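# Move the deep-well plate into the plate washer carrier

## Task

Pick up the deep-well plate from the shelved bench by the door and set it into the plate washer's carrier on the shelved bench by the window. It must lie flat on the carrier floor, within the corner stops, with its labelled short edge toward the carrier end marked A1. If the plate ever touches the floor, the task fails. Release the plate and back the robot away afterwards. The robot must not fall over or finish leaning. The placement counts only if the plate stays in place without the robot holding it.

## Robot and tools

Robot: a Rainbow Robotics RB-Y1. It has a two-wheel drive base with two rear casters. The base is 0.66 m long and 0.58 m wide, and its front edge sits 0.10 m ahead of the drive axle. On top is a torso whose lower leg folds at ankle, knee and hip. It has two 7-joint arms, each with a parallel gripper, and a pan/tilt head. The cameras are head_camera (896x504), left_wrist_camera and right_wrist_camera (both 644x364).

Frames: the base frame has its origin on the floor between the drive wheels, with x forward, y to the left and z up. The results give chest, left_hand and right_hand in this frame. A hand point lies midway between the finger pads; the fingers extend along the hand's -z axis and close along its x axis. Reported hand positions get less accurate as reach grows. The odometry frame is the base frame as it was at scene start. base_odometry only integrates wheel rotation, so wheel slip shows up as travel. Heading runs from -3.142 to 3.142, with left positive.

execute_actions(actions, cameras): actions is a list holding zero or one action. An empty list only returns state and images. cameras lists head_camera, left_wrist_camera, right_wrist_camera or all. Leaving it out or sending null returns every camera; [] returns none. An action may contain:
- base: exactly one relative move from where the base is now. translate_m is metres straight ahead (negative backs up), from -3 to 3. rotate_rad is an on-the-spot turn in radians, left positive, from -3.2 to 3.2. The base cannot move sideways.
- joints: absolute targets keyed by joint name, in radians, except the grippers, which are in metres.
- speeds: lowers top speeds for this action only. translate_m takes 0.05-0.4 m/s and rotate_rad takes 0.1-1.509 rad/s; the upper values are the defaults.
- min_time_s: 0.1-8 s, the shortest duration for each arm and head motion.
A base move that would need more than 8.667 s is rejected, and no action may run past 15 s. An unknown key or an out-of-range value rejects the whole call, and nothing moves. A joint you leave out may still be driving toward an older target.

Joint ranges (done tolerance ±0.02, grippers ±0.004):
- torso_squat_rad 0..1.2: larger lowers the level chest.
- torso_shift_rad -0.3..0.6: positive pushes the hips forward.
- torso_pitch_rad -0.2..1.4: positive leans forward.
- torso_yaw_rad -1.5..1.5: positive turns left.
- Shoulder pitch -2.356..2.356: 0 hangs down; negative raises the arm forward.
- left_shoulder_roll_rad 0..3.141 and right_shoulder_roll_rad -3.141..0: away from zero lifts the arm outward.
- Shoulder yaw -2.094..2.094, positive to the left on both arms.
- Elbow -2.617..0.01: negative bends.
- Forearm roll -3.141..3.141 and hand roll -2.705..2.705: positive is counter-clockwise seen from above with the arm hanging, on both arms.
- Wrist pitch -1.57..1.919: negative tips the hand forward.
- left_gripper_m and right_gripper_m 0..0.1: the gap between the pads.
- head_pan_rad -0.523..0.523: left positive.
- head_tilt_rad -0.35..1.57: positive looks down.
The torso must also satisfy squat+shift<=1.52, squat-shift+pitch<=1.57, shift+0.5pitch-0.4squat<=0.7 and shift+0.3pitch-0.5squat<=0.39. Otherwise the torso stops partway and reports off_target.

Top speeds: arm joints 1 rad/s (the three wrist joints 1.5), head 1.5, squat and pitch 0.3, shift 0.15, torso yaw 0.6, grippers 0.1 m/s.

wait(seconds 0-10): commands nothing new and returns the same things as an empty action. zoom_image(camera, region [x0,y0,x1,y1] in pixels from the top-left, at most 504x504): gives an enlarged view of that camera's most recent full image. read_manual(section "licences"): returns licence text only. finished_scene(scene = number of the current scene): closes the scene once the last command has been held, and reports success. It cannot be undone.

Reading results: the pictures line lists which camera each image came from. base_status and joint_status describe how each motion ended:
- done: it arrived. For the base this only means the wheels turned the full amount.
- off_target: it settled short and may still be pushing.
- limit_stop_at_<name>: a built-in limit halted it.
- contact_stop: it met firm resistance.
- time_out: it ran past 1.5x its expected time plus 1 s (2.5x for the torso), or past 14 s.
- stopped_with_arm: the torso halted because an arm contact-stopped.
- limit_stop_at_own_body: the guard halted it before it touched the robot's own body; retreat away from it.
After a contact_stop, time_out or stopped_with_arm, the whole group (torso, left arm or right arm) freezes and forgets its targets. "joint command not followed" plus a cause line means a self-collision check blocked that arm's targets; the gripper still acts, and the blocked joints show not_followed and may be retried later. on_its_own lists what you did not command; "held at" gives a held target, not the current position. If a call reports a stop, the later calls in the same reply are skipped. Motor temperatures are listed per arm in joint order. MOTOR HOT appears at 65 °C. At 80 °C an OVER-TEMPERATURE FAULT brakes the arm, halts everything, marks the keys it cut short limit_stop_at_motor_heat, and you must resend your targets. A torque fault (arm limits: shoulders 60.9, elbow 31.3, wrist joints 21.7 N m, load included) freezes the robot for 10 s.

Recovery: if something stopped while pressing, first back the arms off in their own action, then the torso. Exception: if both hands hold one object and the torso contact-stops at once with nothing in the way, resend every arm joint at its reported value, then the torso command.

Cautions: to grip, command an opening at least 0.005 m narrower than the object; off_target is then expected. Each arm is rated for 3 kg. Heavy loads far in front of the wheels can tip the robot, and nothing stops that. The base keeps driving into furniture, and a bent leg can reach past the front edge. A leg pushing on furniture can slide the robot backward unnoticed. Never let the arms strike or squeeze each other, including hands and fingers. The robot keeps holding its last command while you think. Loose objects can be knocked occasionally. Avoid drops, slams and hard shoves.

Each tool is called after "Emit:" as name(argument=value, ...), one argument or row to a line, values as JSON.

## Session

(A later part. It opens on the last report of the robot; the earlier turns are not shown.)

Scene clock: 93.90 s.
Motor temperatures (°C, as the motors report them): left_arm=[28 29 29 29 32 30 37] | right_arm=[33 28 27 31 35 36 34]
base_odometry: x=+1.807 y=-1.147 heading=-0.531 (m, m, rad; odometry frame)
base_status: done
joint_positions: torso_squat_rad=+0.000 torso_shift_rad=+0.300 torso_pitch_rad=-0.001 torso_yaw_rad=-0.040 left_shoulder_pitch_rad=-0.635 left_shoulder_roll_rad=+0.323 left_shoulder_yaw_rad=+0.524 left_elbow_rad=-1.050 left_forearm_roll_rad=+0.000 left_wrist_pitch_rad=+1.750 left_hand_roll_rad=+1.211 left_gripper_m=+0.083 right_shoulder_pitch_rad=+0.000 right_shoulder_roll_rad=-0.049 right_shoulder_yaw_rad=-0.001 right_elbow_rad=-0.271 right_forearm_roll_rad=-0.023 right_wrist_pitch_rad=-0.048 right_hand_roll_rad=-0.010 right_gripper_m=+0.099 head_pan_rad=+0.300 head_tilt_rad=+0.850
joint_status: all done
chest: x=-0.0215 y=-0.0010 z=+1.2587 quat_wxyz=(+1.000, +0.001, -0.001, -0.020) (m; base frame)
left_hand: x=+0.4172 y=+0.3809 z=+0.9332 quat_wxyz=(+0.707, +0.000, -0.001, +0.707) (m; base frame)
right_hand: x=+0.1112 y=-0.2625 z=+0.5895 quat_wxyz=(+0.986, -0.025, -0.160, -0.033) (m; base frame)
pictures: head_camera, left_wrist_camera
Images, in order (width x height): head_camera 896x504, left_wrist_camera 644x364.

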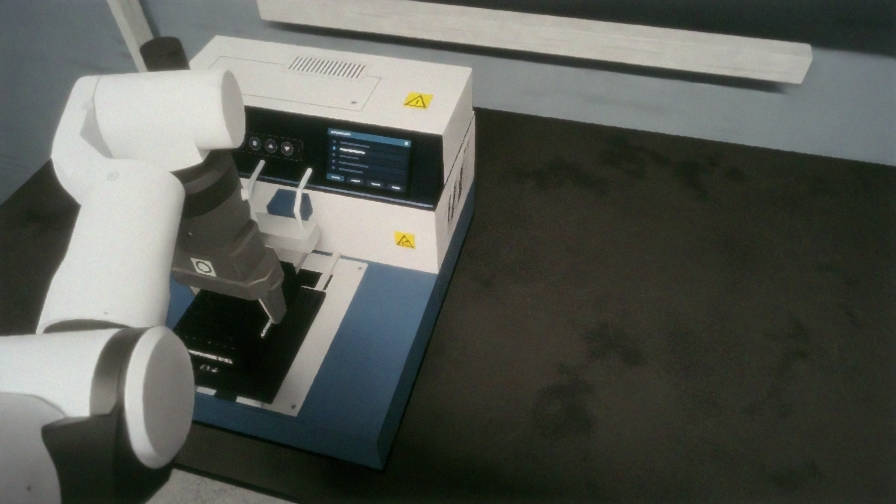

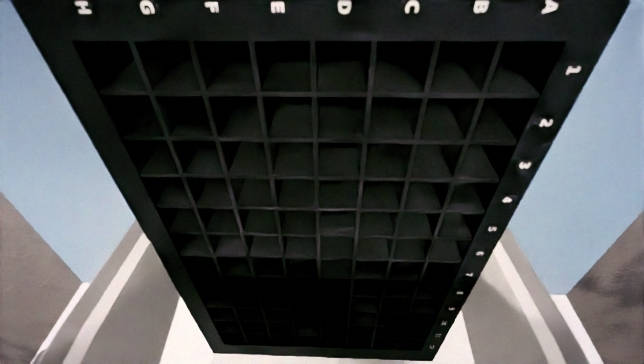

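Emit:
execute_actions(
  actions=[
    {"joints":{"left_elbow_rad":-0.97,"left_wrist_pitch_rad":1.67},"min_time_s":1},
  ],
  cameras=["head_camera","left_wrist_camera"],
)

Emit:
zoom_image(
  camera="head_camera",
  region=[160, 240, 380, 430],
)

Scene clock: 97.87 s.
Motor temperatures (°C, as the motors report them): left_arm=[29 29 29 29 32 30 37] | right_arm=[33 28 27 31 35 36 34]
base_odometry: x=+1.807 y=-1.147 heading=-0.531 (m, m, rad; odometry frame)
base_status: not commanded
joint_positions: torso_squat_rad=+0.000 torso_shift_rad=+0.300 torso_pitch_rad=-0.001 torso_yaw_rad=-0.040 left_shoulder_pitch_rad=-0.635 left_shoulder_roll_rad=+0.323 left_shoulder_yaw_rad=+0.524 left_elbow_rad=-0.970 left_forearm_roll_rad=+0.000 left_wrist_pitch_rad=+1.670 left_hand_roll_rad=+1.211 left_gripper_m=+0.083 right_shoulder_pitch_rad=+0.000 right_shoulder_roll_rad=-0.049 right_shoulder_yaw_rad=-0.001 right_elbow_rad=-0.271 right_forearm_roll_rad=-0.023 right_wrist_pitch_rad=-0.048 right_hand_roll_rad=-0.010 right_gripper_m=+0.099 head_pan_rad=+0.300 head_tilt_rad=+0.850
joint_status: all done
chest: x=-0.0215 y=-0.0010 z=+1.2587 quat_wxyz=(+1.000, +0.001, -0.001, -0.020) (m; base frame)
left_hand: x=+0.4175 y=+0.3810 z=+0.9126 quat_wxyz=(+0.707, +0.000, -0.001, +0.707) (m; base frame)
right_hand: x=+0.1112 y=-0.2625 z=+0.5895 quat_wxyz=(+0.986, -0.025, -0.160, -0.033) (m; base frame)
pictures: head_camera, left_wrist_camera
Images, in order (width x height): head_camera 896x504, left_wrist_camera 644x364.

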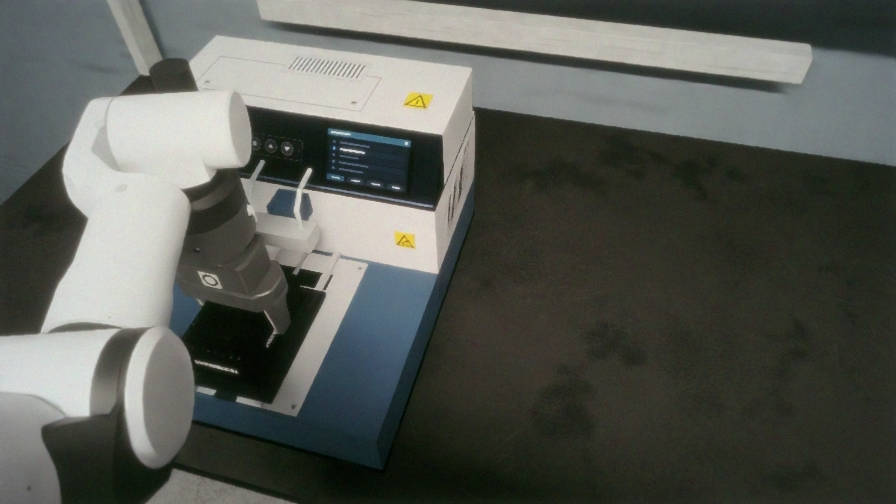

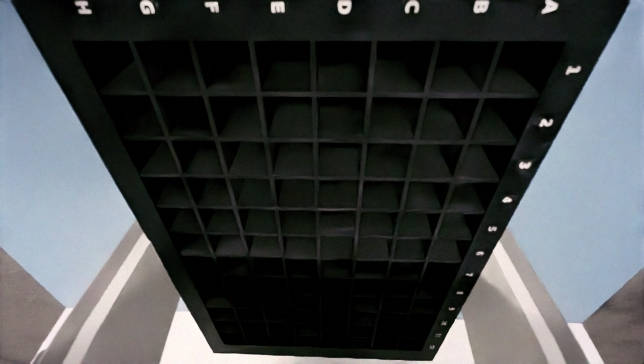

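Region (160, 240, 380, 430) of head_camera's 896x504 image, scaled by 2.291, with more detail than that image has; it fills the top 435 rows of this view, and the rest is white.

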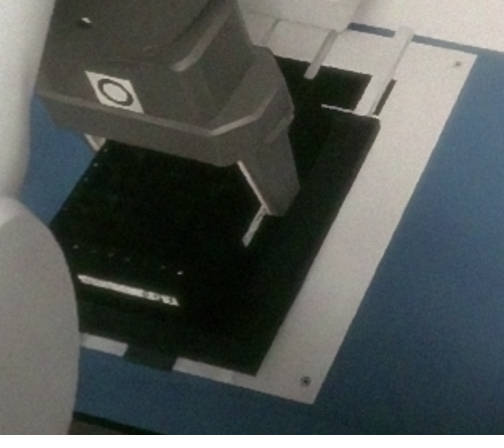

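Lower further in small steps.

Emit:
execute_actions(
  actions=[
    {"joints":{"left_elbow_rad":-0.93,"left_wrist_pitch_rad":1.63},"min_time_s":1},
  ],
  cameras=["left_wrist_camera"],
)

Emit:
execute_actions(
  actions=[
    {"joints":{"left_elbow_rad":-0.90,"left_wrist_pitch_rad":1.60},"min_time_s":1},
  ],
  cameras=["left_wrist_camera"],
)

Scene clock: 100.50 s.
Motor temperatures (°C, as the motors report them): left_arm=[29 29 29 29 32 30 37] | right_arm=[33 28 27 31 35 36 34]
base_odometry: x=+1.807 y=-1.147 heading=-0.531 (m, m, rad; odometry frame)
base_status: not commanded
joint_positions: torso_squat_rad=+0.001 torso_shift_rad=+0.299 torso_pitch_rad=-0.003 torso_yaw_rad=-0.040 left_shoulder_pitch_rad=-0.640 left_shoulder_roll_rad=+0.325 left_shoulder_yaw_rad=+0.524 left_elbow_rad=-0.933 left_forearm_roll_rad=+0.000 left_wrist_pitch_rad=+1.631 left_hand_roll_rad=+1.211 left_gripper_m=+0.083 right_shoulder_pitch_rad=+0.000 right_shoulder_roll_rad=-0.049 right_shoulder_yaw_rad=-0.001 right_elbow_rad=-0.271 right_forearm_roll_rad=-0.023 right_wrist_pitch_rad=-0.048 right_hand_roll_rad=-0.010 right_gripper_m=+0.099 head_pan_rad=+0.300 head_tilt_rad=+0.850
joint_status: all done
chest: x=-0.0228 y=-0.0016 z=+1.2588 quat_wxyz=(+1.000, +0.001, -0.002, -0.020) (m; base frame)
left_hand: x=+0.4191 y=+0.3813 z=+0.9067 quat_wxyz=(+0.707, -0.002, -0.005, +0.707) (m; base frame)
right_hand: x=+0.1112 y=-0.2624 z=+0.5897 quat_wxyz=(+0.986, -0.024, -0.160, -0.033) (m; base frame)
pictures: left_wrist_camera
Images, in order (width x height): left_wrist_camera 644x364.

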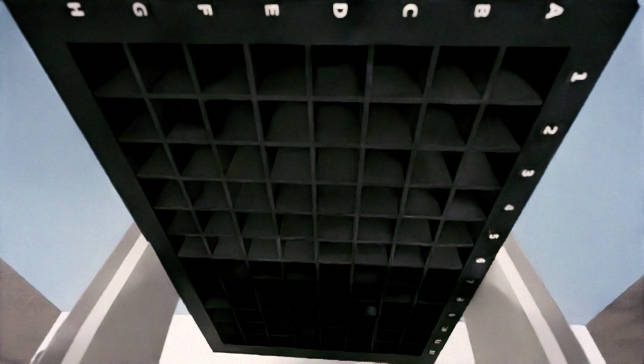

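Scene clock: 101.80 s.
Motor temperatures (°C, as the motors report them): left_arm=[29 29 29 29 32 30 37] | right_arm=[33 28 27 31 35 36 34]
base_odometry: x=+1.807 y=-1.147 heading=-0.531 (m, m, rad; odometry frame)
base_status: not commanded
joint_positions: torso_squat_rad=+0.001 torso_shift_rad=+0.299 torso_pitch_rad=-0.004 torso_yaw_rad=-0.040 left_shoulder_pitch_rad=-0.642 left_shoulder_roll_rad=+0.326 left_shoulder_yaw_rad=+0.524 left_elbow_rad=-0.904 left_forearm_roll_rad=+0.000 left_wrist_pitch_rad=+1.601 left_hand_roll_rad=+1.211 left_gripper_m=+0.083 right_shoulder_pitch_rad=+0.000 right_shoulder_roll_rad=-0.049 right_shoulder_yaw_rad=-0.001 right_elbow_rad=-0.271 right_forearm_roll_rad=-0.023 right_wrist_pitch_rad=-0.048 right_hand_roll_rad=-0.010 right_gripper_m=+0.099 head_pan_rad=+0.300 head_tilt_rad=+0.850
joint_status: all done
chest: x=-0.0234 y=-0.0019 z=+1.2589 quat_wxyz=(+1.000, +0.002, -0.002, -0.020) (m; base frame)
left_hand: x=+0.4199 y=+0.3814 z=+0.9013 quat_wxyz=(+0.707, -0.003, -0.007, +0.707) (m; base frame)
right_hand: x=+0.1113 y=-0.2623 z=+0.5898 quat_wxyz=(+0.986, -0.024, -0.161, -0.033) (m; base frame)
pictures: left_wrist_camera
Images, in order (width x height): left_wrist_camera 644x364.

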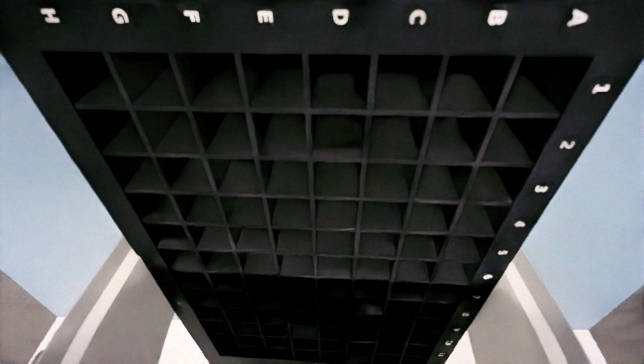

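Contact. Release and rise to inspect.

Emit:
execute_actions(
  actions=[
    {"joints":{"left_gripper_m":0.1,"left_elbow_rad":-0.93,"left_wrist_pitch_rad":1.63}},
  ],
  cameras=[],
)

Emit:
execute_actions(
  actions=[
    {"joints":{"left_elbow_rad":-1.2,"left_wrist_pitch_rad":1.9},"min_time_s":1},
  ],
  cameras=["left_wrist_camera"],
)

Emit:
execute_actions(
  actions=[
    {"base":{"translate_m":-0.08}},
  ],
  cameras=["left_wrist_camera","head_camera"],
)

Scene clock: 104.00 s.
Motor temperatures (°C, as the motors report them): left_arm=[29 29 29 29 32 30 37] | right_arm=[33 28 27 31 35 36 34]
base_odometry: x=+1.807 y=-1.147 heading=-0.531 (m, m, rad; odometry frame)
base_status: not commanded
joint_positions: torso_squat_rad=+0.000 torso_shift_rad=+0.300 torso_pitch_rad=-0.002 torso_yaw_rad=-0.040 left_shoulder_pitch_rad=-0.636 left_shoulder_roll_rad=+0.323 left_shoulder_yaw_rad=+0.524 left_elbow_rad=-0.930 left_forearm_roll_rad=+0.000 left_wrist_pitch_rad=+1.630 left_hand_roll_rad=+1.211 left_gripper_m=+0.100 right_shoulder_pitch_rad=+0.000 right_shoulder_roll_rad=-0.049 right_shoulder_yaw_rad=-0.001 right_elbow_rad=-0.271 right_forearm_roll_rad=-0.023 right_wrist_pitch_rad=-0.048 right_hand_roll_rad=-0.010 right_gripper_m=+0.099 head_pan_rad=+0.300 head_tilt_rad=+0.850
joint_status: all done
chest: x=-0.0217 y=-0.0010 z=+1.2587 quat_wxyz=(+1.000, +0.001, -0.001, -0.020) (m; base frame)
left_hand: x=+0.4174 y=+0.3811 z=+0.9028 quat_wxyz=(+0.707, +0.000, -0.001, +0.707) (m; base frame)
right_hand: x=+0.1112 y=-0.2625 z=+0.5896 quat_wxyz=(+0.986, -0.024, -0.160, -0.033) (m; base frame)
pictures: none
No camera images: the call's "cameras" was empty. Leave "cameras" out to get every camera's image.

Scene clock: 105.30 s.
Motor temperatures (°C, as the motors report them): left_arm=[29 29 29 29 32 30 37] | right_arm=[33 28 27 31 35 36 34]
base_odometry: x=+1.807 y=-1.147 heading=-0.531 (m, m, rad; odometry frame)
base_status: not commanded
joint_positions: torso_squat_rad=+0.000 torso_shift_rad=+0.300 torso_pitch_rad=-0.002 torso_yaw_rad=-0.040 left_shoulder_pitch_rad=-0.636 left_shoulder_roll_rad=+0.323 left_shoulder_yaw_rad=+0.524 left_elbow_rad=-1.200 left_forearm_roll_rad=+0.000 left_wrist_pitch_rad=+1.900 left_hand_roll_rad=+1.211 left_gripper_m=+0.100 right_shoulder_pitch_rad=+0.000 right_shoulder_roll_rad=-0.049 right_shoulder_yaw_rad=-0.001 right_elbow_rad=-0.271 right_forearm_roll_rad=-0.023 right_wrist_pitch_rad=-0.048 right_hand_roll_rad=-0.010 right_gripper_m=+0.099 head_pan_rad=+0.300 head_tilt_rad=+0.850
joint_status: all done
chest: x=-0.0217 y=-0.0010 z=+1.2587 quat_wxyz=(+1.000, +0.001, -0.001, -0.020) (m; base frame)
left_hand: x=+0.4123 y=+0.3791 z=+0.9718 quat_wxyz=(+0.707, +0.000, -0.001, +0.707) (m; base frame)
right_hand: x=+0.1112 y=-0.2625 z=+0.5896 quat_wxyz=(+0.986, -0.025, -0.160, -0.033) (m; base frame)
pictures: left_wrist_camera
Images, in order (width x height): left_wrist_camera 644x364.

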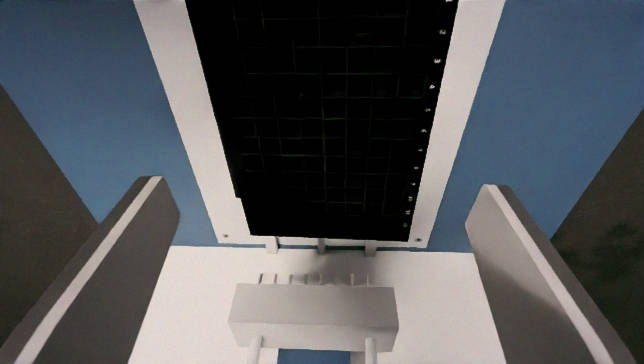

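Scene clock: 106.53 s.
Motor temperatures (°C, as the motors report them): left_arm=[29 29 29 29 32 30 37] | right_arm=[33 28 27 31 35 36 34]
base_odometry: x=+1.738 y=-1.106 heading=-0.530 (m, m, rad; odometry frame)
base_status: done
joint_positions: torso_squat_rad=+0.000 torso_shift_rad=+0.300 torso_pitch_rad=-0.002 torso_yaw_rad=-0.040 left_shoulder_pitch_rad=-0.636 left_shoulder_roll_rad=+0.323 left_shoulder_yaw_rad=+0.524 left_elbow_rad=-1.200 left_forearm_roll_rad=+0.000 left_wrist_pitch_rad=+1.900 left_hand_roll_rad=+1.211 left_gripper_m=+0.100 right_shoulder_pitch_rad=+0.000 right_shoulder_roll_rad=-0.049 right_shoulder_yaw_rad=-0.001 right_elbow_rad=-0.271 right_forearm_roll_rad=-0.023 right_wrist_pitch_rad=-0.048 right_hand_roll_rad=-0.010 right_gripper_m=+0.099 head_pan_rad=+0.300 head_tilt_rad=+0.850
joint_status: not commanded
chest: x=-0.0217 y=-0.0010 z=+1.2587 quat_wxyz=(+1.000, +0.001, -0.001, -0.020) (m; base frame)
left_hand: x=+0.4123 y=+0.3791 z=+0.9717 quat_wxyz=(+0.707, +0.000, -0.001, +0.707) (m; base frame)
right_hand: x=+0.1111 y=-0.2625 z=+0.5895 quat_wxyz=(+0.986, -0.025, -0.160, -0.033) (m; base frame)
pictures: head_camera, left_wrist_camera
Images, in order (width x height): head_camera 896x504, left_wrist_camera 644x364.

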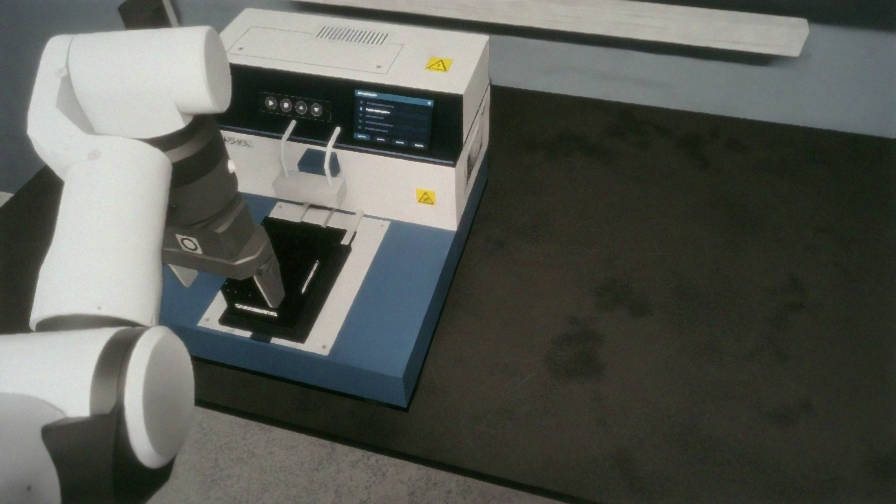

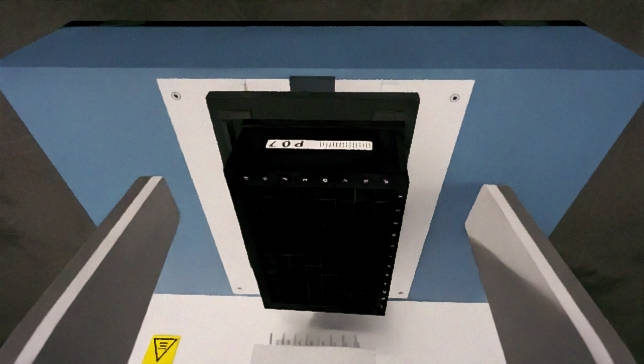

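Emit:
zoom_image(
  camera="left_wrist_camera",
  region=[190, 70, 440, 200],
)

Region (190, 70, 440, 200) of left_wrist_camera's 644x364 image, scaled by 2.016, with more detail than that image has; it fills the top 262 rows of this view, and the rest is white.

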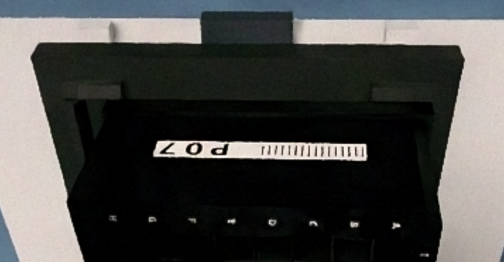

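Emit:
execute_actions(
  actions=[
    {"base":{"translate_m":0.078}},
  ],
  cameras=[],
)

Emit:
execute_actions(
  actions=[
    {"joints":{"left_elbow_rad":-0.95,"left_wrist_pitch_rad":1.65},"min_time_s":1},
  ],
  cameras=[],
)

Emit:
execute_actions(
  actions=[
    {"joints":{"left_gripper_m":0.07}},
  ],
  cameras=[],
)

Emit:
execute_actions(
  actions=[
    {"joints":{"left_elbow_rad":-0.99,"left_wrist_pitch_rad":1.69}},
  ],
  cameras=[],
)

Emit:
execute_actions(
  actions=[
    {"joints":{"torso_yaw_rad":-0.05,"left_hand_roll_rad":1.221}},
  ],
  cameras=[],
)

Emit:
execute_actions(
  actions=[
    {"joints":{"left_elbow_rad":-0.94,"left_wrist_pitch_rad":1.64},"min_time_s":1},
  ],
  cameras=[],
)

Emit:
execute_actions(
  actions=[
    {"joints":{"left_elbow_rad":-0.92,"left_wrist_pitch_rad":1.62},"min_time_s":0.5},
  ],
  cameras=[],
)

Scene clock: 114.53 s.
Motor temperatures (°C, as the motors report them): left_arm=[29 29 29 29 32 30 37] | right_arm=[33 28 27 31 35 36 34]
base_odometry: x=+1.805 y=-1.146 heading=-0.530 (m, m, rad; odometry frame)
base_status: done
joint_positions: torso_squat_rad=+0.000 torso_shift_rad=+0.300 torso_pitch_rad=-0.001 torso_yaw_rad=-0.040 left_shoulder_pitch_rad=-0.636 left_shoulder_roll_rad=+0.323 left_shoulder_yaw_rad=+0.524 left_elbow_rad=-1.200 left_forearm_roll_rad=+0.000 left_wrist_pitch_rad=+1.900 left_hand_roll_rad=+1.211 left_gripper_m=+0.100 right_shoulder_pitch_rad=+0.000 right_shoulder_roll_rad=-0.049 right_shoulder_yaw_rad=-0.001 right_elbow_rad=-0.271 right_forearm_roll_rad=-0.023 right_wrist_pitch_rad=-0.048 right_hand_roll_rad=-0.010 right_gripper_m=+0.099 head_pan_rad=+0.300 head_tilt_rad=+0.850
joint_status: not commanded
chest: x=-0.0215 y=-0.0010 z=+1.2586 quat_wxyz=(+1.000, +0.001, -0.001, -0.020) (m; base frame)
left_hand: x=+0.4124 y=+0.3791 z=+0.9716 quat_wxyz=(+0.707, +0.000, -0.001, +0.707) (m; base frame)
right_hand: x=+0.1111 y=-0.2625 z=+0.5895 quat_wxyz=(+0.986, -0.025, -0.159, -0.033) (m; base frame)
pictures: none
No camera images: the call's "cameras" was empty. Leave "cameras" out to get every camera's image.

Scene clock: 115.83 s.
Motor temperatures (°C, as the motors report them): left_arm=[29 29 29 29 32 30 37] | right_arm=[33 28 27 31 35 36 34]
base_odometry: x=+1.805 y=-1.146 heading=-0.530 (m, m, rad; odometry frame)
base_status: not commanded
joint_positions: torso_squat_rad=+0.000 torso_shift_rad=+0.300 torso_pitch_rad=-0.001 torso_yaw_rad=-0.040 left_shoulder_pitch_rad=-0.636 left_shoulder_roll_rad=+0.323 left_shoulder_yaw_rad=+0.524 left_elbow_rad=-0.950 left_forearm_roll_rad=+0.000 left_wrist_pitch_rad=+1.650 left_hand_roll_rad=+1.211 left_gripper_m=+0.100 right_shoulder_pitch_rad=+0.000 right_shoulder_roll_rad=-0.049 right_shoulder_yaw_rad=-0.001 right_elbow_rad=-0.271 right_forearm_roll_rad=-0.023 right_wrist_pitch_rad=-0.048 right_hand_roll_rad=-0.010 right_gripper_m=+0.099 head_pan_rad=+0.300 head_tilt_rad=+0.850
joint_status: all done
chest: x=-0.0215 y=-0.0010 z=+1.2587 quat_wxyz=(+1.000, +0.001, -0.001, -0.020) (m; base frame)
left_hand: x=+0.4175 y=+0.3811 z=+0.9076 quat_wxyz=(+0.707, +0.000, -0.001, +0.707) (m; base frame)
right_hand: x=+0.1111 y=-0.2625 z=+0.5895 quat_wxyz=(+0.986, -0.025, -0.159, -0.033) (m; base frame)
pictures: none
No camera images: the call's "cameras" was empty. Leave "cameras" out to get every camera's image.

Scene clock: 116.60 s.
Motor temperatures (°C, as the motors report them): left_arm=[29 29 29 29 32 30 37] | right_arm=[33 28 27 31 35 36 34]
base_odometry: x=+1.805 y=-1.146 heading=-0.530 (m, m, rad; odometry frame)
base_status: not commanded
joint_positions: torso_squat_rad=+0.000 torso_shift_rad=+0.300 torso_pitch_rad=-0.001 torso_yaw_rad=-0.040 left_shoulder_pitch_rad=-0.636 left_shoulder_roll_rad=+0.323 left_shoulder_yaw_rad=+0.524 left_elbow_rad=-0.950 left_forearm_roll_rad=+0.000 left_wrist_pitch_rad=+1.650 left_hand_roll_rad=+1.211 left_gripper_m=+0.084 right_shoulder_pitch_rad=+0.000 right_shoulder_roll_rad=-0.049 right_shoulder_yaw_rad=-0.001 right_elbow_rad=-0.271 right_forearm_roll_rad=-0.023 right_wrist_pitch_rad=-0.048 right_hand_roll_rad=-0.010 right_gripper_m=+0.099 head_pan_rad=+0.300 head_tilt_rad=+0.850
joint_status: left_gripper_m off_target (ended at +0.084, target +0.070)
chest: x=-0.0215 y=-0.0010 z=+1.2587 quat_wxyz=(+1.000, +0.001, -0.001, -0.020) (m; base frame)
left_hand: x=+0.4175 y=+0.3811 z=+0.9076 quat_wxyz=(+0.707, +0.000, -0.001, +0.707) (m; base frame)
right_hand: x=+0.1111 y=-0.2625 z=+0.5895 quat_wxyz=(+0.986, -0.025, -0.159, -0.033) (m; base frame)
pictures: none
No camera images: the call's "cameras" was empty. Leave "cameras" out to get every camera's image.

Scene clock: 117.13 s.
Motor temperatures (°C, as the motors report them): left_arm=[29 29 29 29 32 30 37] | right_arm=[33 28 27 31 35 36 34]
base_odometry: x=+1.805 y=-1.146 heading=-0.530 (m, m, rad; odometry frame)
base_status: not commanded
joint_positions: torso_squat_rad=+0.000 torso_shift_rad=+0.300 torso_pitch_rad=-0.001 torso_yaw_rad=-0.040 left_shoulder_pitch_rad=-0.635 left_shoulder_roll_rad=+0.323 left_shoulder_yaw_rad=+0.524 left_elbow_rad=-0.990 left_forearm_roll_rad=+0.000 left_wrist_pitch_rad=+1.690 left_hand_roll_rad=+1.211 left_gripper_m=+0.084 right_shoulder_pitch_rad=+0.000 right_shoulder_roll_rad=-0.049 right_shoulder_yaw_rad=-0.001 right_elbow_rad=-0.271 right_forearm_roll_rad=-0.023 right_wrist_pitch_rad=-0.048 right_hand_roll_rad=-0.010 right_gripper_m=+0.099 head_pan_rad=+0.300 head_tilt_rad=+0.850
joint_status: all done
chest: x=-0.0215 y=-0.0010 z=+1.2587 quat_wxyz=(+1.000, +0.001, -0.001, -0.020) (m; base frame)
left_hand: x=+0.4176 y=+0.3811 z=+0.9178 quat_wxyz=(+0.707, +0.000, -0.001, +0.707) (m; base frame)
right_hand: x=+0.1111 y=-0.2625 z=+0.5895 quat_wxyz=(+0.986, -0.025, -0.160, -0.033) (m; base frame)
pictures: none
No camera images: the call's "cameras" was empty. Leave "cameras" out to get every camera's image.

Scene clock: 117.67 s.
Motor temperatures (°C, as the motors report them): left_arm=[29 29 29 29 32 30 37] | right_arm=[33 28 27 31 35 36 34]
base_odometry: x=+1.805 y=-1.146 heading=-0.530 (m, m, rad; odometry frame)
base_status: not commanded
joint_positions: torso_squat_rad=+0.000 torso_shift_rad=+0.300 torso_pitch_rad=-0.001 torso_yaw_rad=-0.050 left_shoulder_pitch_rad=-0.635 left_shoulder_roll_rad=+0.323 left_shoulder_yaw_rad=+0.524 left_elbow_rad=-0.990 left_forearm_roll_rad=+0.000 left_wrist_pitch_rad=+1.690 left_hand_roll_rad=+1.221 left_gripper_m=+0.084 right_shoulder_pitch_rad=+0.000 right_shoulder_roll_rad=-0.049 right_shoulder_yaw_rad=-0.001 right_elbow_rad=-0.271 right_forearm_roll_rad=-0.023 right_wrist_pitch_rad=-0.048 right_hand_roll_rad=-0.010 right_gripper_m=+0.099 head_pan_rad=+0.300 head_tilt_rad=+0.850
joint_status: all done
chest: x=-0.0215 y=-0.0010 z=+1.2587 quat_wxyz=(+1.000, +0.001, -0.001, -0.025) (m; base frame)
left_hand: x=+0.4214 y=+0.3767 z=+0.9178 quat_wxyz=(+0.707, +0.000, -0.001, +0.707) (m; base frame)
right_hand: x=+0.1085 y=-0.2638 z=+0.5895 quat_wxyz=(+0.986, -0.025, -0.159, -0.038) (m; base frame)
pictures: none
No camera images: the call's "cameras" was empty. Leave "cameras" out to get every camera's image.

Scene clock: 118.97 s.
Motor temperatures (°C, as the motors report them): left_arm=[29 29 29 29 32 30 37] | right_arm=[33 28 27 31 35 36 34]
base_odometry: x=+1.805 y=-1.146 heading=-0.530 (m, m, rad; odometry frame)
base_status: not commanded
joint_positions: torso_squat_rad=+0.000 torso_shift_rad=+0.300 torso_pitch_rad=-0.002 torso_yaw_rad=-0.050 left_shoulder_pitch_rad=-0.637 left_shoulder_roll_rad=+0.324 left_shoulder_yaw_rad=+0.524 left_elbow_rad=-0.941 left_forearm_roll_rad=+0.000 left_wrist_pitch_rad=+1.641 left_hand_roll_rad=+1.221 left_gripper_m=+0.083 right_shoulder_pitch_rad=+0.000 right_shoulder_roll_rad=-0.049 right_shoulder_yaw_rad=-0.001 right_elbow_rad=-0.271 right_forearm_roll_rad=-0.023 right_wrist_pitch_rad=-0.048 right_hand_roll_rad=-0.010 right_gripper_m=+0.099 head_pan_rad=+0.300 head_tilt_rad=+0.850
joint_status: all done
chest: x=-0.0222 y=-0.0012 z=+1.2588 quat_wxyz=(+1.000, +0.001, -0.001, -0.025) (m; base frame)
left_hand: x=+0.4218 y=+0.3767 z=+0.9068 quat_wxyz=(+0.707, -0.001, -0.002, +0.707) (m; base frame)
right_hand: x=+0.1085 y=-0.2637 z=+0.5896 quat_wxyz=(+0.986, -0.025, -0.160, -0.038) (m; base frame)
pictures: none
No camera images: the call's "cameras" was empty. Leave "cameras" out to get every camera's image.

Scene clock: 119.77 s.
Motor temperatures (°C, as the motors report them): left_arm=[29 29 29 29 32 30 37] | right_arm=[33 28 27 31 35 36 34]
base_odometry: x=+1.805 y=-1.146 heading=-0.530 (m, m, rad; odometry frame)
base_status: not commanded
joint_positions: torso_squat_rad=+0.001 torso_shift_rad=+0.299 torso_pitch_rad=-0.003 torso_yaw_rad=-0.050 left_shoulder_pitch_rad=-0.640 left_shoulder_roll_rad=+0.325 left_shoulder_yaw_rad=+0.524 left_elbow_rad=-0.923 left_forearm_roll_rad=+0.000 left_wrist_pitch_rad=+1.621 left_hand_roll_rad=+1.221 left_gripper_m=+0.083 right_shoulder_pitch_rad=+0.000 right_shoulder_roll_rad=-0.049 right_shoulder_yaw_rad=-0.001 right_elbow_rad=-0.271 right_forearm_roll_rad=-0.023 right_wrist_pitch_rad=-0.048 right_hand_roll_rad=-0.010 right_gripper_m=+0.099 head_pan_rad=+0.300 head_tilt_rad=+0.850
joint_status: all done
chest: x=-0.0229 y=-0.0016 z=+1.2589 quat_wxyz=(+1.000, +0.001, -0.002, -0.025) (m; base frame)
left_hand: x=+0.4227 y=+0.3769 z=+0.9043 quat_wxyz=(+0.707, -0.002, -0.005, +0.707) (m; base frame)
right_hand: x=+0.1086 y=-0.2636 z=+0.5897 quat_wxyz=(+0.986, -0.025, -0.160, -0.038) (m; base frame)
pictures: none
No camera images: the call's "cameras" was empty. Leave "cameras" out to get every camera's image.

Same height as before, so both likely on the floor.

Emit:
execute_actions(
  actions=[
    {"joints":{"left_gripper_m":0.1,"left_elbow_rad":-0.94,"left_wrist_pitch_rad":1.64}},
  ],
  cameras=[],
)

Emit:
execute_actions(
  actions=[
    {"joints":{"left_elbow_rad":-1.2,"left_wrist_pitch_rad":1.9},"min_time_s":0.7},
  ],
  cameras=[],
)

Emit:
execute_actions(
  actions=[
    {"base":{"translate_m":-0.08}},
  ],
  cameras=["left_wrist_camera"],
)

Emit:
zoom_image(
  camera="left_wrist_camera",
  region=[190, 70, 440, 200],
)

Scene clock: 123.00 s.
Motor temperatures (°C, as the motors report them): left_arm=[29 29 29 29 32 30 37] | right_arm=[33 28 27 31 35 36 34]
base_odometry: x=+1.805 y=-1.146 heading=-0.530 (m, m, rad; odometry frame)
base_status: not commanded
joint_positions: torso_squat_rad=+0.000 torso_shift_rad=+0.300 torso_pitch_rad=-0.002 torso_yaw_rad=-0.050 left_shoulder_pitch_rad=-0.636 left_shoulder_roll_rad=+0.323 left_shoulder_yaw_rad=+0.524 left_elbow_rad=-0.940 left_forearm_roll_rad=+0.000 left_wrist_pitch_rad=+1.640 left_hand_roll_rad=+1.221 left_gripper_m=+0.100 right_shoulder_pitch_rad=+0.000 right_shoulder_roll_rad=-0.049 right_shoulder_yaw_rad=-0.001 right_elbow_rad=-0.271 right_forearm_roll_rad=-0.023 right_wrist_pitch_rad=-0.048 right_hand_roll_rad=-0.010 right_gripper_m=+0.099 head_pan_rad=+0.300 head_tilt_rad=+0.850
joint_status: all done
chest: x=-0.0216 y=-0.0010 z=+1.2587 quat_wxyz=(+1.000, +0.001, -0.001, -0.025) (m; base frame)
left_hand: x=+0.4213 y=+0.3767 z=+0.9053 quat_wxyz=(+0.707, +0.000, -0.001, +0.707) (m; base frame)
right_hand: x=+0.1085 y=-0.2638 z=+0.5895 quat_wxyz=(+0.986, -0.025, -0.159, -0.038) (m; base frame)
pictures: none
No camera images: the call's "cameras" was empty. Leave "cameras" out to get every camera's image.

Scene clock: 124.00 s.
Motor temperatures (°C, as the motors report them): left_arm=[29 29 29 29 32 30 37] | right_arm=[33 28 27 31 35 36 34]
base_odometry: x=+1.805 y=-1.146 heading=-0.530 (m, m, rad; odometry frame)
base_status: not commanded
joint_positions: torso_squat_rad=+0.000 torso_shift_rad=+0.300 torso_pitch_rad=-0.001 torso_yaw_rad=-0.050 left_shoulder_pitch_rad=-0.636 left_shoulder_roll_rad=+0.323 left_shoulder_yaw_rad=+0.524 left_elbow_rad=-1.200 left_forearm_roll_rad=+0.000 left_wrist_pitch_rad=+1.900 left_hand_roll_rad=+1.221 left_gripper_m=+0.100 right_shoulder_pitch_rad=+0.000 right_shoulder_roll_rad=-0.049 right_shoulder_yaw_rad=-0.001 right_elbow_rad=-0.271 right_forearm_roll_rad=-0.023 right_wrist_pitch_rad=-0.048 right_hand_roll_rad=-0.010 right_gripper_m=+0.099 head_pan_rad=+0.300 head_tilt_rad=+0.850
joint_status: all done
chest: x=-0.0216 y=-0.0010 z=+1.2587 quat_wxyz=(+1.000, +0.001, -0.001, -0.025) (m; base frame)
left_hand: x=+0.4161 y=+0.3748 z=+0.9717 quat_wxyz=(+0.707, +0.000, -0.001, +0.707) (m; base frame)
right_hand: x=+0.1085 y=-0.2638 z=+0.5895 quat_wxyz=(+0.986, -0.025, -0.159, -0.038) (m; base frame)
pictures: none
No camera images: the call's "cameras" was empty. Leave "cameras" out to get every camera's image.

Scene clock: 125.27 s.
Motor temperatures (°C, as the motors report them): left_arm=[29 29 29 29 32 30 37] | right_arm=[33 28 27 31 35 36 34]
base_odometry: x=+1.736 y=-1.105 heading=-0.529 (m, m, rad; odometry frame)
base_status: done
joint_positions: torso_squat_rad=+0.000 torso_shift_rad=+0.300 torso_pitch_rad=-0.002 torso_yaw_rad=-0.050 left_shoulder_pitch_rad=-0.636 left_shoulder_roll_rad=+0.323 left_shoulder_yaw_rad=+0.524 left_elbow_rad=-1.200 left_forearm_roll_rad=+0.000 left_wrist_pitch_rad=+1.900 left_hand_roll_rad=+1.221 left_gripper_m=+0.100 right_shoulder_pitch_rad=+0.000 right_shoulder_roll_rad=-0.049 right_shoulder_yaw_rad=-0.001 right_elbow_rad=-0.271 right_forearm_roll_rad=-0.023 right_wrist_pitch_rad=-0.048 right_hand_roll_rad=-0.010 right_gripper_m=+0.099 head_pan_rad=+0.300 head_tilt_rad=+0.850
joint_status: not commanded
chest: x=-0.0217 y=-0.0010 z=+1.2587 quat_wxyz=(+1.000, +0.001, -0.001, -0.025) (m; base frame)
left_hand: x=+0.4161 y=+0.3748 z=+0.9717 quat_wxyz=(+0.707, +0.000, -0.001, +0.707) (m; base frame)
right_hand: x=+0.1084 y=-0.2638 z=+0.5895 quat_wxyz=(+0.986, -0.025, -0.159, -0.038) (m; base frame)
pictures: left_wrist_camera
Images, in order (width x height): left_wrist_camera 644x364.

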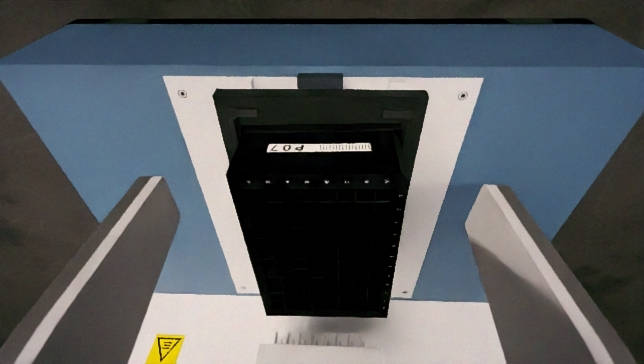

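Region (190, 70, 440, 200) of left_wrist_camera's 644x364 image, scaled by 2.016, with more detail than that image has; it fills the top 262 rows of this view, and the rest is white.

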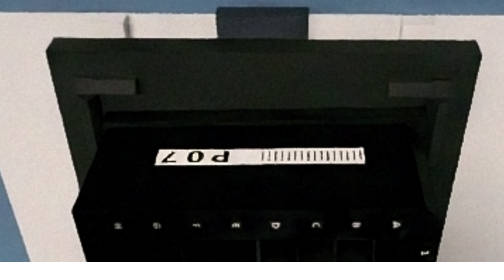

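Emit:
execute_actions(
  actions=[
    {"base":{"translate_m":0.08}},
  ],
  cameras=[],
)

Emit:
execute_actions(
  actions=[
    {"joints":{"left_elbow_rad":-0.95,"left_wrist_pitch_rad":1.65},"min_time_s":0.7},
  ],
  cameras=[],
)

Emit:
execute_actions(
  actions=[
    {"joints":{"left_gripper_m":0.07}},
  ],
  cameras=[],
)

Emit:
execute_actions(
  actions=[
    {"joints":{"left_elbow_rad":-0.96,"left_wrist_pitch_rad":1.66}},
  ],
  cameras=[],
)

Emit:
execute_actions(
  actions=[
    {"base":{"translate_m":-0.003}},
  ],
  cameras=[],
)

Emit:
execute_actions(
  actions=[
    {"joints":{"left_elbow_rad":-0.93,"left_wrist_pitch_rad":1.63},"min_time_s":0.5},
  ],
  cameras=[],
)

Emit:
execute_actions(
  actions=[
    {"joints":{"left_gripper_m":0.1,"left_elbow_rad":-0.94,"left_wrist_pitch_rad":1.64}},
  ],
  cameras=[],
)

Emit:
execute_actions(
  actions=[
    {"joints":{"left_elbow_rad":-1.2,"left_wrist_pitch_rad":1.9},"min_time_s":0.7},
  ],
  cameras=[],
)

Emit:
execute_actions(
  actions=[
    {"base":{"translate_m":-0.08}},
  ],
  cameras=["left_wrist_camera"],
)

Emit:
zoom_image(
  camera="left_wrist_camera",
  region=[190, 70, 440, 200],
)

Scene clock: 133.30 s.
Motor temperatures (°C, as the motors report them): left_arm=[29 29 29 29 32 30 37] | right_arm=[33 28 27 31 35 36 34]
base_odometry: x=+1.805 y=-1.146 heading=-0.530 (m, m, rad; odometry frame)
base_status: done
joint_positions: torso_squat_rad=+0.000 torso_shift_rad=+0.300 torso_pitch_rad=-0.001 torso_yaw_rad=-0.050 left_shoulder_pitch_rad=-0.635 left_shoulder_roll_rad=+0.323 left_shoulder_yaw_rad=+0.524 left_elbow_rad=-1.200 left_forearm_roll_rad=+0.000 left_wrist_pitch_rad=+1.900 left_hand_roll_rad=+1.221 left_gripper_m=+0.100 right_shoulder_pitch_rad=+0.000 right_shoulder_roll_rad=-0.049 right_shoulder_yaw_rad=-0.001 right_elbow_rad=-0.271 right_forearm_roll_rad=-0.023 right_wrist_pitch_rad=-0.048 right_hand_roll_rad=-0.010 right_gripper_m=+0.099 head_pan_rad=+0.300 head_tilt_rad=+0.850
joint_status: not commanded
chest: x=-0.0215 y=-0.0010 z=+1.2586 quat_wxyz=(+1.000, +0.001, -0.001, -0.025) (m; base frame)
left_hand: x=+0.4162 y=+0.3748 z=+0.9715 quat_wxyz=(+0.707, +0.000, -0.001, +0.707) (m; base frame)
right_hand: x=+0.1085 y=-0.2638 z=+0.5895 quat_wxyz=(+0.986, -0.025, -0.159, -0.038) (m; base frame)
pictures: none
No camera images: the call's "cameras" was empty. Leave "cameras" out to get every camera's image.

Scene clock: 134.30 s.
Motor temperatures (°C, as the motors report them): left_arm=[29 29 29 29 32 30 37] | right_arm=[33 28 27 31 35 36 34]
base_odometry: x=+1.805 y=-1.146 heading=-0.530 (m, m, rad; odometry frame)
base_status: not commanded
joint_positions: torso_squat_rad=+0.000 torso_shift_rad=+0.300 torso_pitch_rad=-0.001 torso_yaw_rad=-0.050 left_shoulder_pitch_rad=-0.635 left_shoulder_roll_rad=+0.323 left_shoulder_yaw_rad=+0.524 left_elbow_rad=-0.950 left_forearm_roll_rad=+0.000 left_wrist_pitch_rad=+1.650 left_hand_roll_rad=+1.221 left_gripper_m=+0.100 right_shoulder_pitch_rad=+0.000 right_shoulder_roll_rad=-0.049 right_shoulder_yaw_rad=-0.001 right_elbow_rad=-0.271 right_forearm_roll_rad=-0.023 right_wrist_pitch_rad=-0.048 right_hand_roll_rad=-0.010 right_gripper_m=+0.099 head_pan_rad=+0.300 head_tilt_rad=+0.850
joint_status: all done
chest: x=-0.0215 y=-0.0010 z=+1.2587 quat_wxyz=(+1.000, +0.001, -0.001, -0.025) (m; base frame)
left_hand: x=+0.4213 y=+0.3767 z=+0.9075 quat_wxyz=(+0.707, +0.000, -0.001, +0.707) (m; base frame)
right_hand: x=+0.1085 y=-0.2638 z=+0.5895 quat_wxyz=(+0.986, -0.025, -0.159, -0.038) (m; base frame)
pictures: none
No camera images: the call's "cameras" was empty. Leave "cameras" out to get every camera's image.

Scene clock: 135.07 s.
Motor temperatures (°C, as the motors report them): left_arm=[29 29 29 29 32 30 37] | right_arm=[33 28 27 31 35 36 34]
base_odometry: x=+1.805 y=-1.146 heading=-0.530 (m, m, rad; odometry frame)
base_status: not commanded
joint_positions: torso_squat_rad=+0.000 torso_shift_rad=+0.300 torso_pitch_rad=-0.001 torso_yaw_rad=-0.050 left_shoulder_pitch_rad=-0.635 left_shoulder_roll_rad=+0.323 left_shoulder_yaw_rad=+0.524 left_elbow_rad=-0.950 left_forearm_roll_rad=+0.000 left_wrist_pitch_rad=+1.650 left_hand_roll_rad=+1.221 left_gripper_m=+0.083 right_shoulder_pitch_rad=+0.000 right_shoulder_roll_rad=-0.049 right_shoulder_yaw_rad=-0.001 right_elbow_rad=-0.271 right_forearm_roll_rad=-0.023 right_wrist_pitch_rad=-0.048 right_hand_roll_rad=-0.010 right_gripper_m=+0.099 head_pan_rad=+0.300 head_tilt_rad=+0.850
joint_status: left_gripper_m off_target (ended at +0.083, target +0.070)
chest: x=-0.0215 y=-0.0010 z=+1.2587 quat_wxyz=(+1.000, +0.001, -0.001, -0.025) (m; base frame)
left_hand: x=+0.4213 y=+0.3767 z=+0.9075 quat_wxyz=(+0.707, +0.000, -0.001, +0.707) (m; base frame)
right_hand: x=+0.1085 y=-0.2638 z=+0.5895 quat_wxyz=(+0.986, -0.025, -0.159, -0.038) (m; base frame)
pictures: none
No camera images: the call's "cameras" was empty. Leave "cameras" out to get every camera's image.

Scene clock: 135.47 s.
Motor temperatures (°C, as the motors report them): left_arm=[29 29 29 29 32 30 37] | right_arm=[33 28 27 31 35 36 34]
base_odometry: x=+1.805 y=-1.146 heading=-0.530 (m, m, rad; odometry frame)
base_status: not commanded
joint_positions: torso_squat_rad=+0.000 torso_shift_rad=+0.300 torso_pitch_rad=-0.001 torso_yaw_rad=-0.050 left_shoulder_pitch_rad=-0.636 left_shoulder_roll_rad=+0.323 left_shoulder_yaw_rad=+0.524 left_elbow_rad=-0.960 left_forearm_roll_rad=+0.000 left_wrist_pitch_rad=+1.660 left_hand_roll_rad=+1.221 left_gripper_m=+0.083 right_shoulder_pitch_rad=+0.000 right_shoulder_roll_rad=-0.049 right_shoulder_yaw_rad=-0.001 right_elbow_rad=-0.271 right_forearm_roll_rad=-0.023 right_wrist_pitch_rad=-0.048 right_hand_roll_rad=-0.010 right_gripper_m=+0.099 head_pan_rad=+0.300 head_tilt_rad=+0.850
joint_status: all done
chest: x=-0.0215 y=-0.0010 z=+1.2587 quat_wxyz=(+1.000, +0.001, -0.001, -0.025) (m; base frame)
left_hand: x=+0.4213 y=+0.3767 z=+0.9101 quat_wxyz=(+0.707, +0.000, -0.001, +0.707) (m; base frame)
right_hand: x=+0.1085 y=-0.2638 z=+0.5895 quat_wxyz=(+0.986, -0.025, -0.159, -0.038) (m; base frame)
pictures: none
No camera images: the call's "cameras" was empty. Leave "cameras" out to get every camera's image.

Scene clock: 136.33 s.
Motor temperatures (°C, as the motors report them): left_arm=[29 29 29 29 32 30 37] | right_arm=[33 28 27 31 35 36 34]
base_odometry: x=+1.802 y=-1.144 heading=-0.530 (m, m, rad; odometry frame)
base_status: done
joint_positions: torso_squat_rad=+0.000 torso_shift_rad=+0.300 torso_pitch_rad=-0.001 torso_yaw_rad=-0.050 left_shoulder_pitch_rad=-0.635 left_shoulder_roll_rad=+0.323 left_shoulder_yaw_rad=+0.524 left_elbow_rad=-0.960 left_forearm_roll_rad=+0.000 left_wrist_pitch_rad=+1.660 left_hand_roll_rad=+1.221 left_gripper_m=+0.083 right_shoulder_pitch_rad=+0.000 right_shoulder_roll_rad=-0.049 right_shoulder_yaw_rad=-0.001 right_elbow_rad=-0.271 right_forearm_roll_rad=-0.023 right_wrist_pitch_rad=-0.048 right_hand_roll_rad=-0.010 right_gripper_m=+0.099 head_pan_rad=+0.300 head_tilt_rad=+0.850
joint_status: not commanded
chest: x=-0.0216 y=-0.0010 z=+1.2587 quat_wxyz=(+1.000, +0.001, -0.001, -0.025) (m; base frame)
left_hand: x=+0.4213 y=+0.3767 z=+0.9101 quat_wxyz=(+0.707, +0.000, -0.001, +0.707) (m; base frame)
right_hand: x=+0.1085 y=-0.2638 z=+0.5895 quat_wxyz=(+0.986, -0.025, -0.159, -0.038) (m; base frame)
pictures: none
No camera images: the call's "cameras" was empty. Leave "cameras" out to get every camera's image.

Scene clock: 137.13 s.
Motor temperatures (°C, as the motors report them): left_arm=[29 29 29 29 32 30 37] | right_arm=[33 28 27 31 35 36 34]
base_odometry: x=+1.802 y=-1.144 heading=-0.530 (m, m, rad; odometry frame)
base_status: not commanded
joint_positions: torso_squat_rad=+0.001 torso_shift_rad=+0.299 torso_pitch_rad=-0.003 torso_yaw_rad=-0.050 left_shoulder_pitch_rad=-0.638 left_shoulder_roll_rad=+0.324 left_shoulder_yaw_rad=+0.524 left_elbow_rad=-0.932 left_forearm_roll_rad=+0.000 left_wrist_pitch_rad=+1.631 left_hand_roll_rad=+1.221 left_gripper_m=+0.083 right_shoulder_pitch_rad=+0.000 right_shoulder_roll_rad=-0.049 right_shoulder_yaw_rad=-0.001 right_elbow_rad=-0.271 right_forearm_roll_rad=-0.023 right_wrist_pitch_rad=-0.048 right_hand_roll_rad=-0.010 right_gripper_m=+0.099 head_pan_rad=+0.300 head_tilt_rad=+0.850
joint_status: all done
chest: x=-0.0224 y=-0.0014 z=+1.2588 quat_wxyz=(+1.000, +0.001, -0.001, -0.025) (m; base frame)
left_hand: x=+0.4223 y=+0.3768 z=+0.9053 quat_wxyz=(+0.707, -0.001, -0.004, +0.707) (m; base frame)
right_hand: x=+0.1085 y=-0.2637 z=+0.5896 quat_wxyz=(+0.986, -0.025, -0.160, -0.038) (m; base frame)
pictures: none
No camera images: the call's "cameras" was empty. Leave "cameras" out to get every camera's image.

Scene clock: 137.93 s.
Motor temperatures (°C, as the motors report them): left_arm=[29 29 29 29 32 30 37] | right_arm=[33 28 27 31 35 36 34]
base_odometry: x=+1.802 y=-1.144 heading=-0.530 (m, m, rad; odometry frame)
base_status: not commanded
joint_positions: torso_squat_rad=+0.000 torso_shift_rad=+0.300 torso_pitch_rad=-0.002 torso_yaw_rad=-0.050 left_shoulder_pitch_rad=-0.636 left_shoulder_roll_rad=+0.323 left_shoulder_yaw_rad=+0.524 left_elbow_rad=-0.940 left_forearm_roll_rad=+0.000 left_wrist_pitch_rad=+1.640 left_hand_roll_rad=+1.221 left_gripper_m=+0.100 right_shoulder_pitch_rad=+0.000 right_shoulder_roll_rad=-0.049 right_shoulder_yaw_rad=-0.001 right_elbow_rad=-0.271 right_forearm_roll_rad=-0.023 right_wrist_pitch_rad=-0.048 right_hand_roll_rad=-0.010 right_gripper_m=+0.099 head_pan_rad=+0.300 head_tilt_rad=+0.850
joint_status: all done
chest: x=-0.0216 y=-0.0010 z=+1.2587 quat_wxyz=(+1.000, +0.001, -0.001, -0.025) (m; base frame)
left_hand: x=+0.4213 y=+0.3767 z=+0.9053 quat_wxyz=(+0.707, +0.000, -0.001, +0.707) (m; base frame)
right_hand: x=+0.1085 y=-0.2638 z=+0.5895 quat_wxyz=(+0.986, -0.025, -0.159, -0.038) (m; base frame)
pictures: none
No camera images: the call's "cameras" was empty. Leave "cameras" out to get every camera's image.

Scene clock: 138.93 s.
Motor temperatures (°C, as the motors report them): left_arm=[29 29 29 29 32 30 37] | right_arm=[33 28 27 31 35 36 34]
base_odometry: x=+1.802 y=-1.144 heading=-0.530 (m, m, rad; odometry frame)
base_status: not commanded
joint_positions: torso_squat_rad=+0.000 torso_shift_rad=+0.300 torso_pitch_rad=-0.001 torso_yaw_rad=-0.050 left_shoulder_pitch_rad=-0.636 left_shoulder_roll_rad=+0.323 left_shoulder_yaw_rad=+0.524 left_elbow_rad=-1.200 left_forearm_roll_rad=+0.000 left_wrist_pitch_rad=+1.900 left_hand_roll_rad=+1.221 left_gripper_m=+0.100 right_shoulder_pitch_rad=+0.000 right_shoulder_roll_rad=-0.049 right_shoulder_yaw_rad=-0.001 right_elbow_rad=-0.271 right_forearm_roll_rad=-0.023 right_wrist_pitch_rad=-0.048 right_hand_roll_rad=-0.010 right_gripper_m=+0.099 head_pan_rad=+0.300 head_tilt_rad=+0.850
joint_status: all done
chest: x=-0.0216 y=-0.0010 z=+1.2587 quat_wxyz=(+1.000, +0.001, -0.001, -0.025) (m; base frame)
left_hand: x=+0.4161 y=+0.3748 z=+0.9717 quat_wxyz=(+0.707, +0.000, -0.001, +0.707) (m; base frame)
right_hand: x=+0.1085 y=-0.2638 z=+0.5895 quat_wxyz=(+0.986, -0.025, -0.159, -0.038) (m; base frame)
pictures: none
No camera images: the call's "cameras" was empty. Leave "cameras" out to get every camera's image.

Scene clock: 140.20 s.
Motor temperatures (°C, as the motors report them): left_arm=[29 29 29 29 32 30 37] | right_arm=[33 28 27 31 35 36 34]
base_odometry: x=+1.733 y=-1.104 heading=-0.529 (m, m, rad; odometry frame)
base_status: done
joint_positions: torso_squat_rad=+0.000 torso_shift_rad=+0.300 torso_pitch_rad=-0.002 torso_yaw_rad=-0.050 left_shoulder_pitch_rad=-0.636 left_shoulder_roll_rad=+0.323 left_shoulder_yaw_rad=+0.524 left_elbow_rad=-1.200 left_forearm_roll_rad=+0.000 left_wrist_pitch_rad=+1.900 left_hand_roll_rad=+1.221 left_gripper_m=+0.100 right_shoulder_pitch_rad=+0.000 right_shoulder_roll_rad=-0.049 right_shoulder_yaw_rad=-0.001 right_elbow_rad=-0.271 right_forearm_roll_rad=-0.023 right_wrist_pitch_rad=-0.048 right_hand_roll_rad=-0.010 right_gripper_m=+0.099 head_pan_rad=+0.300 head_tilt_rad=+0.850
joint_status: not commanded
chest: x=-0.0217 y=-0.0010 z=+1.2587 quat_wxyz=(+1.000, +0.001, -0.001, -0.025) (m; base frame)
left_hand: x=+0.4161 y=+0.3748 z=+0.9717 quat_wxyz=(+0.707, +0.000, -0.001, +0.707) (m; base frame)
right_hand: x=+0.1084 y=-0.2638 z=+0.5895 quat_wxyz=(+0.986, -0.025, -0.159, -0.038) (m; base frame)
pictures: left_wrist_camera
Images, in order (width x height): left_wrist_camera 644x364.

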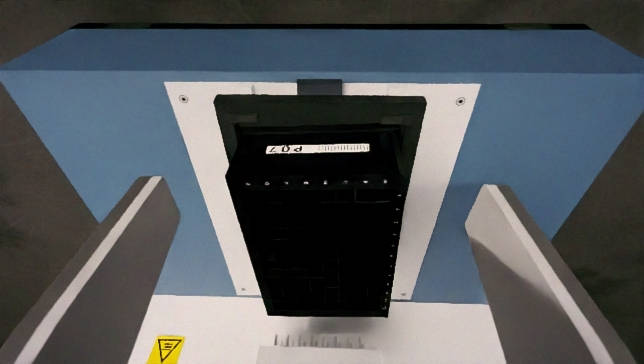

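Region (190, 70, 440, 200) of left_wrist_camera's 644x364 image, scaled by 2.016, with more detail than that image has; it fills the top 262 rows of this view, and the rest is white.

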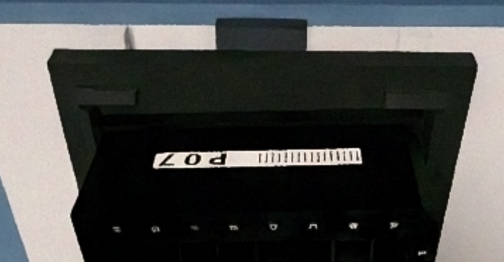

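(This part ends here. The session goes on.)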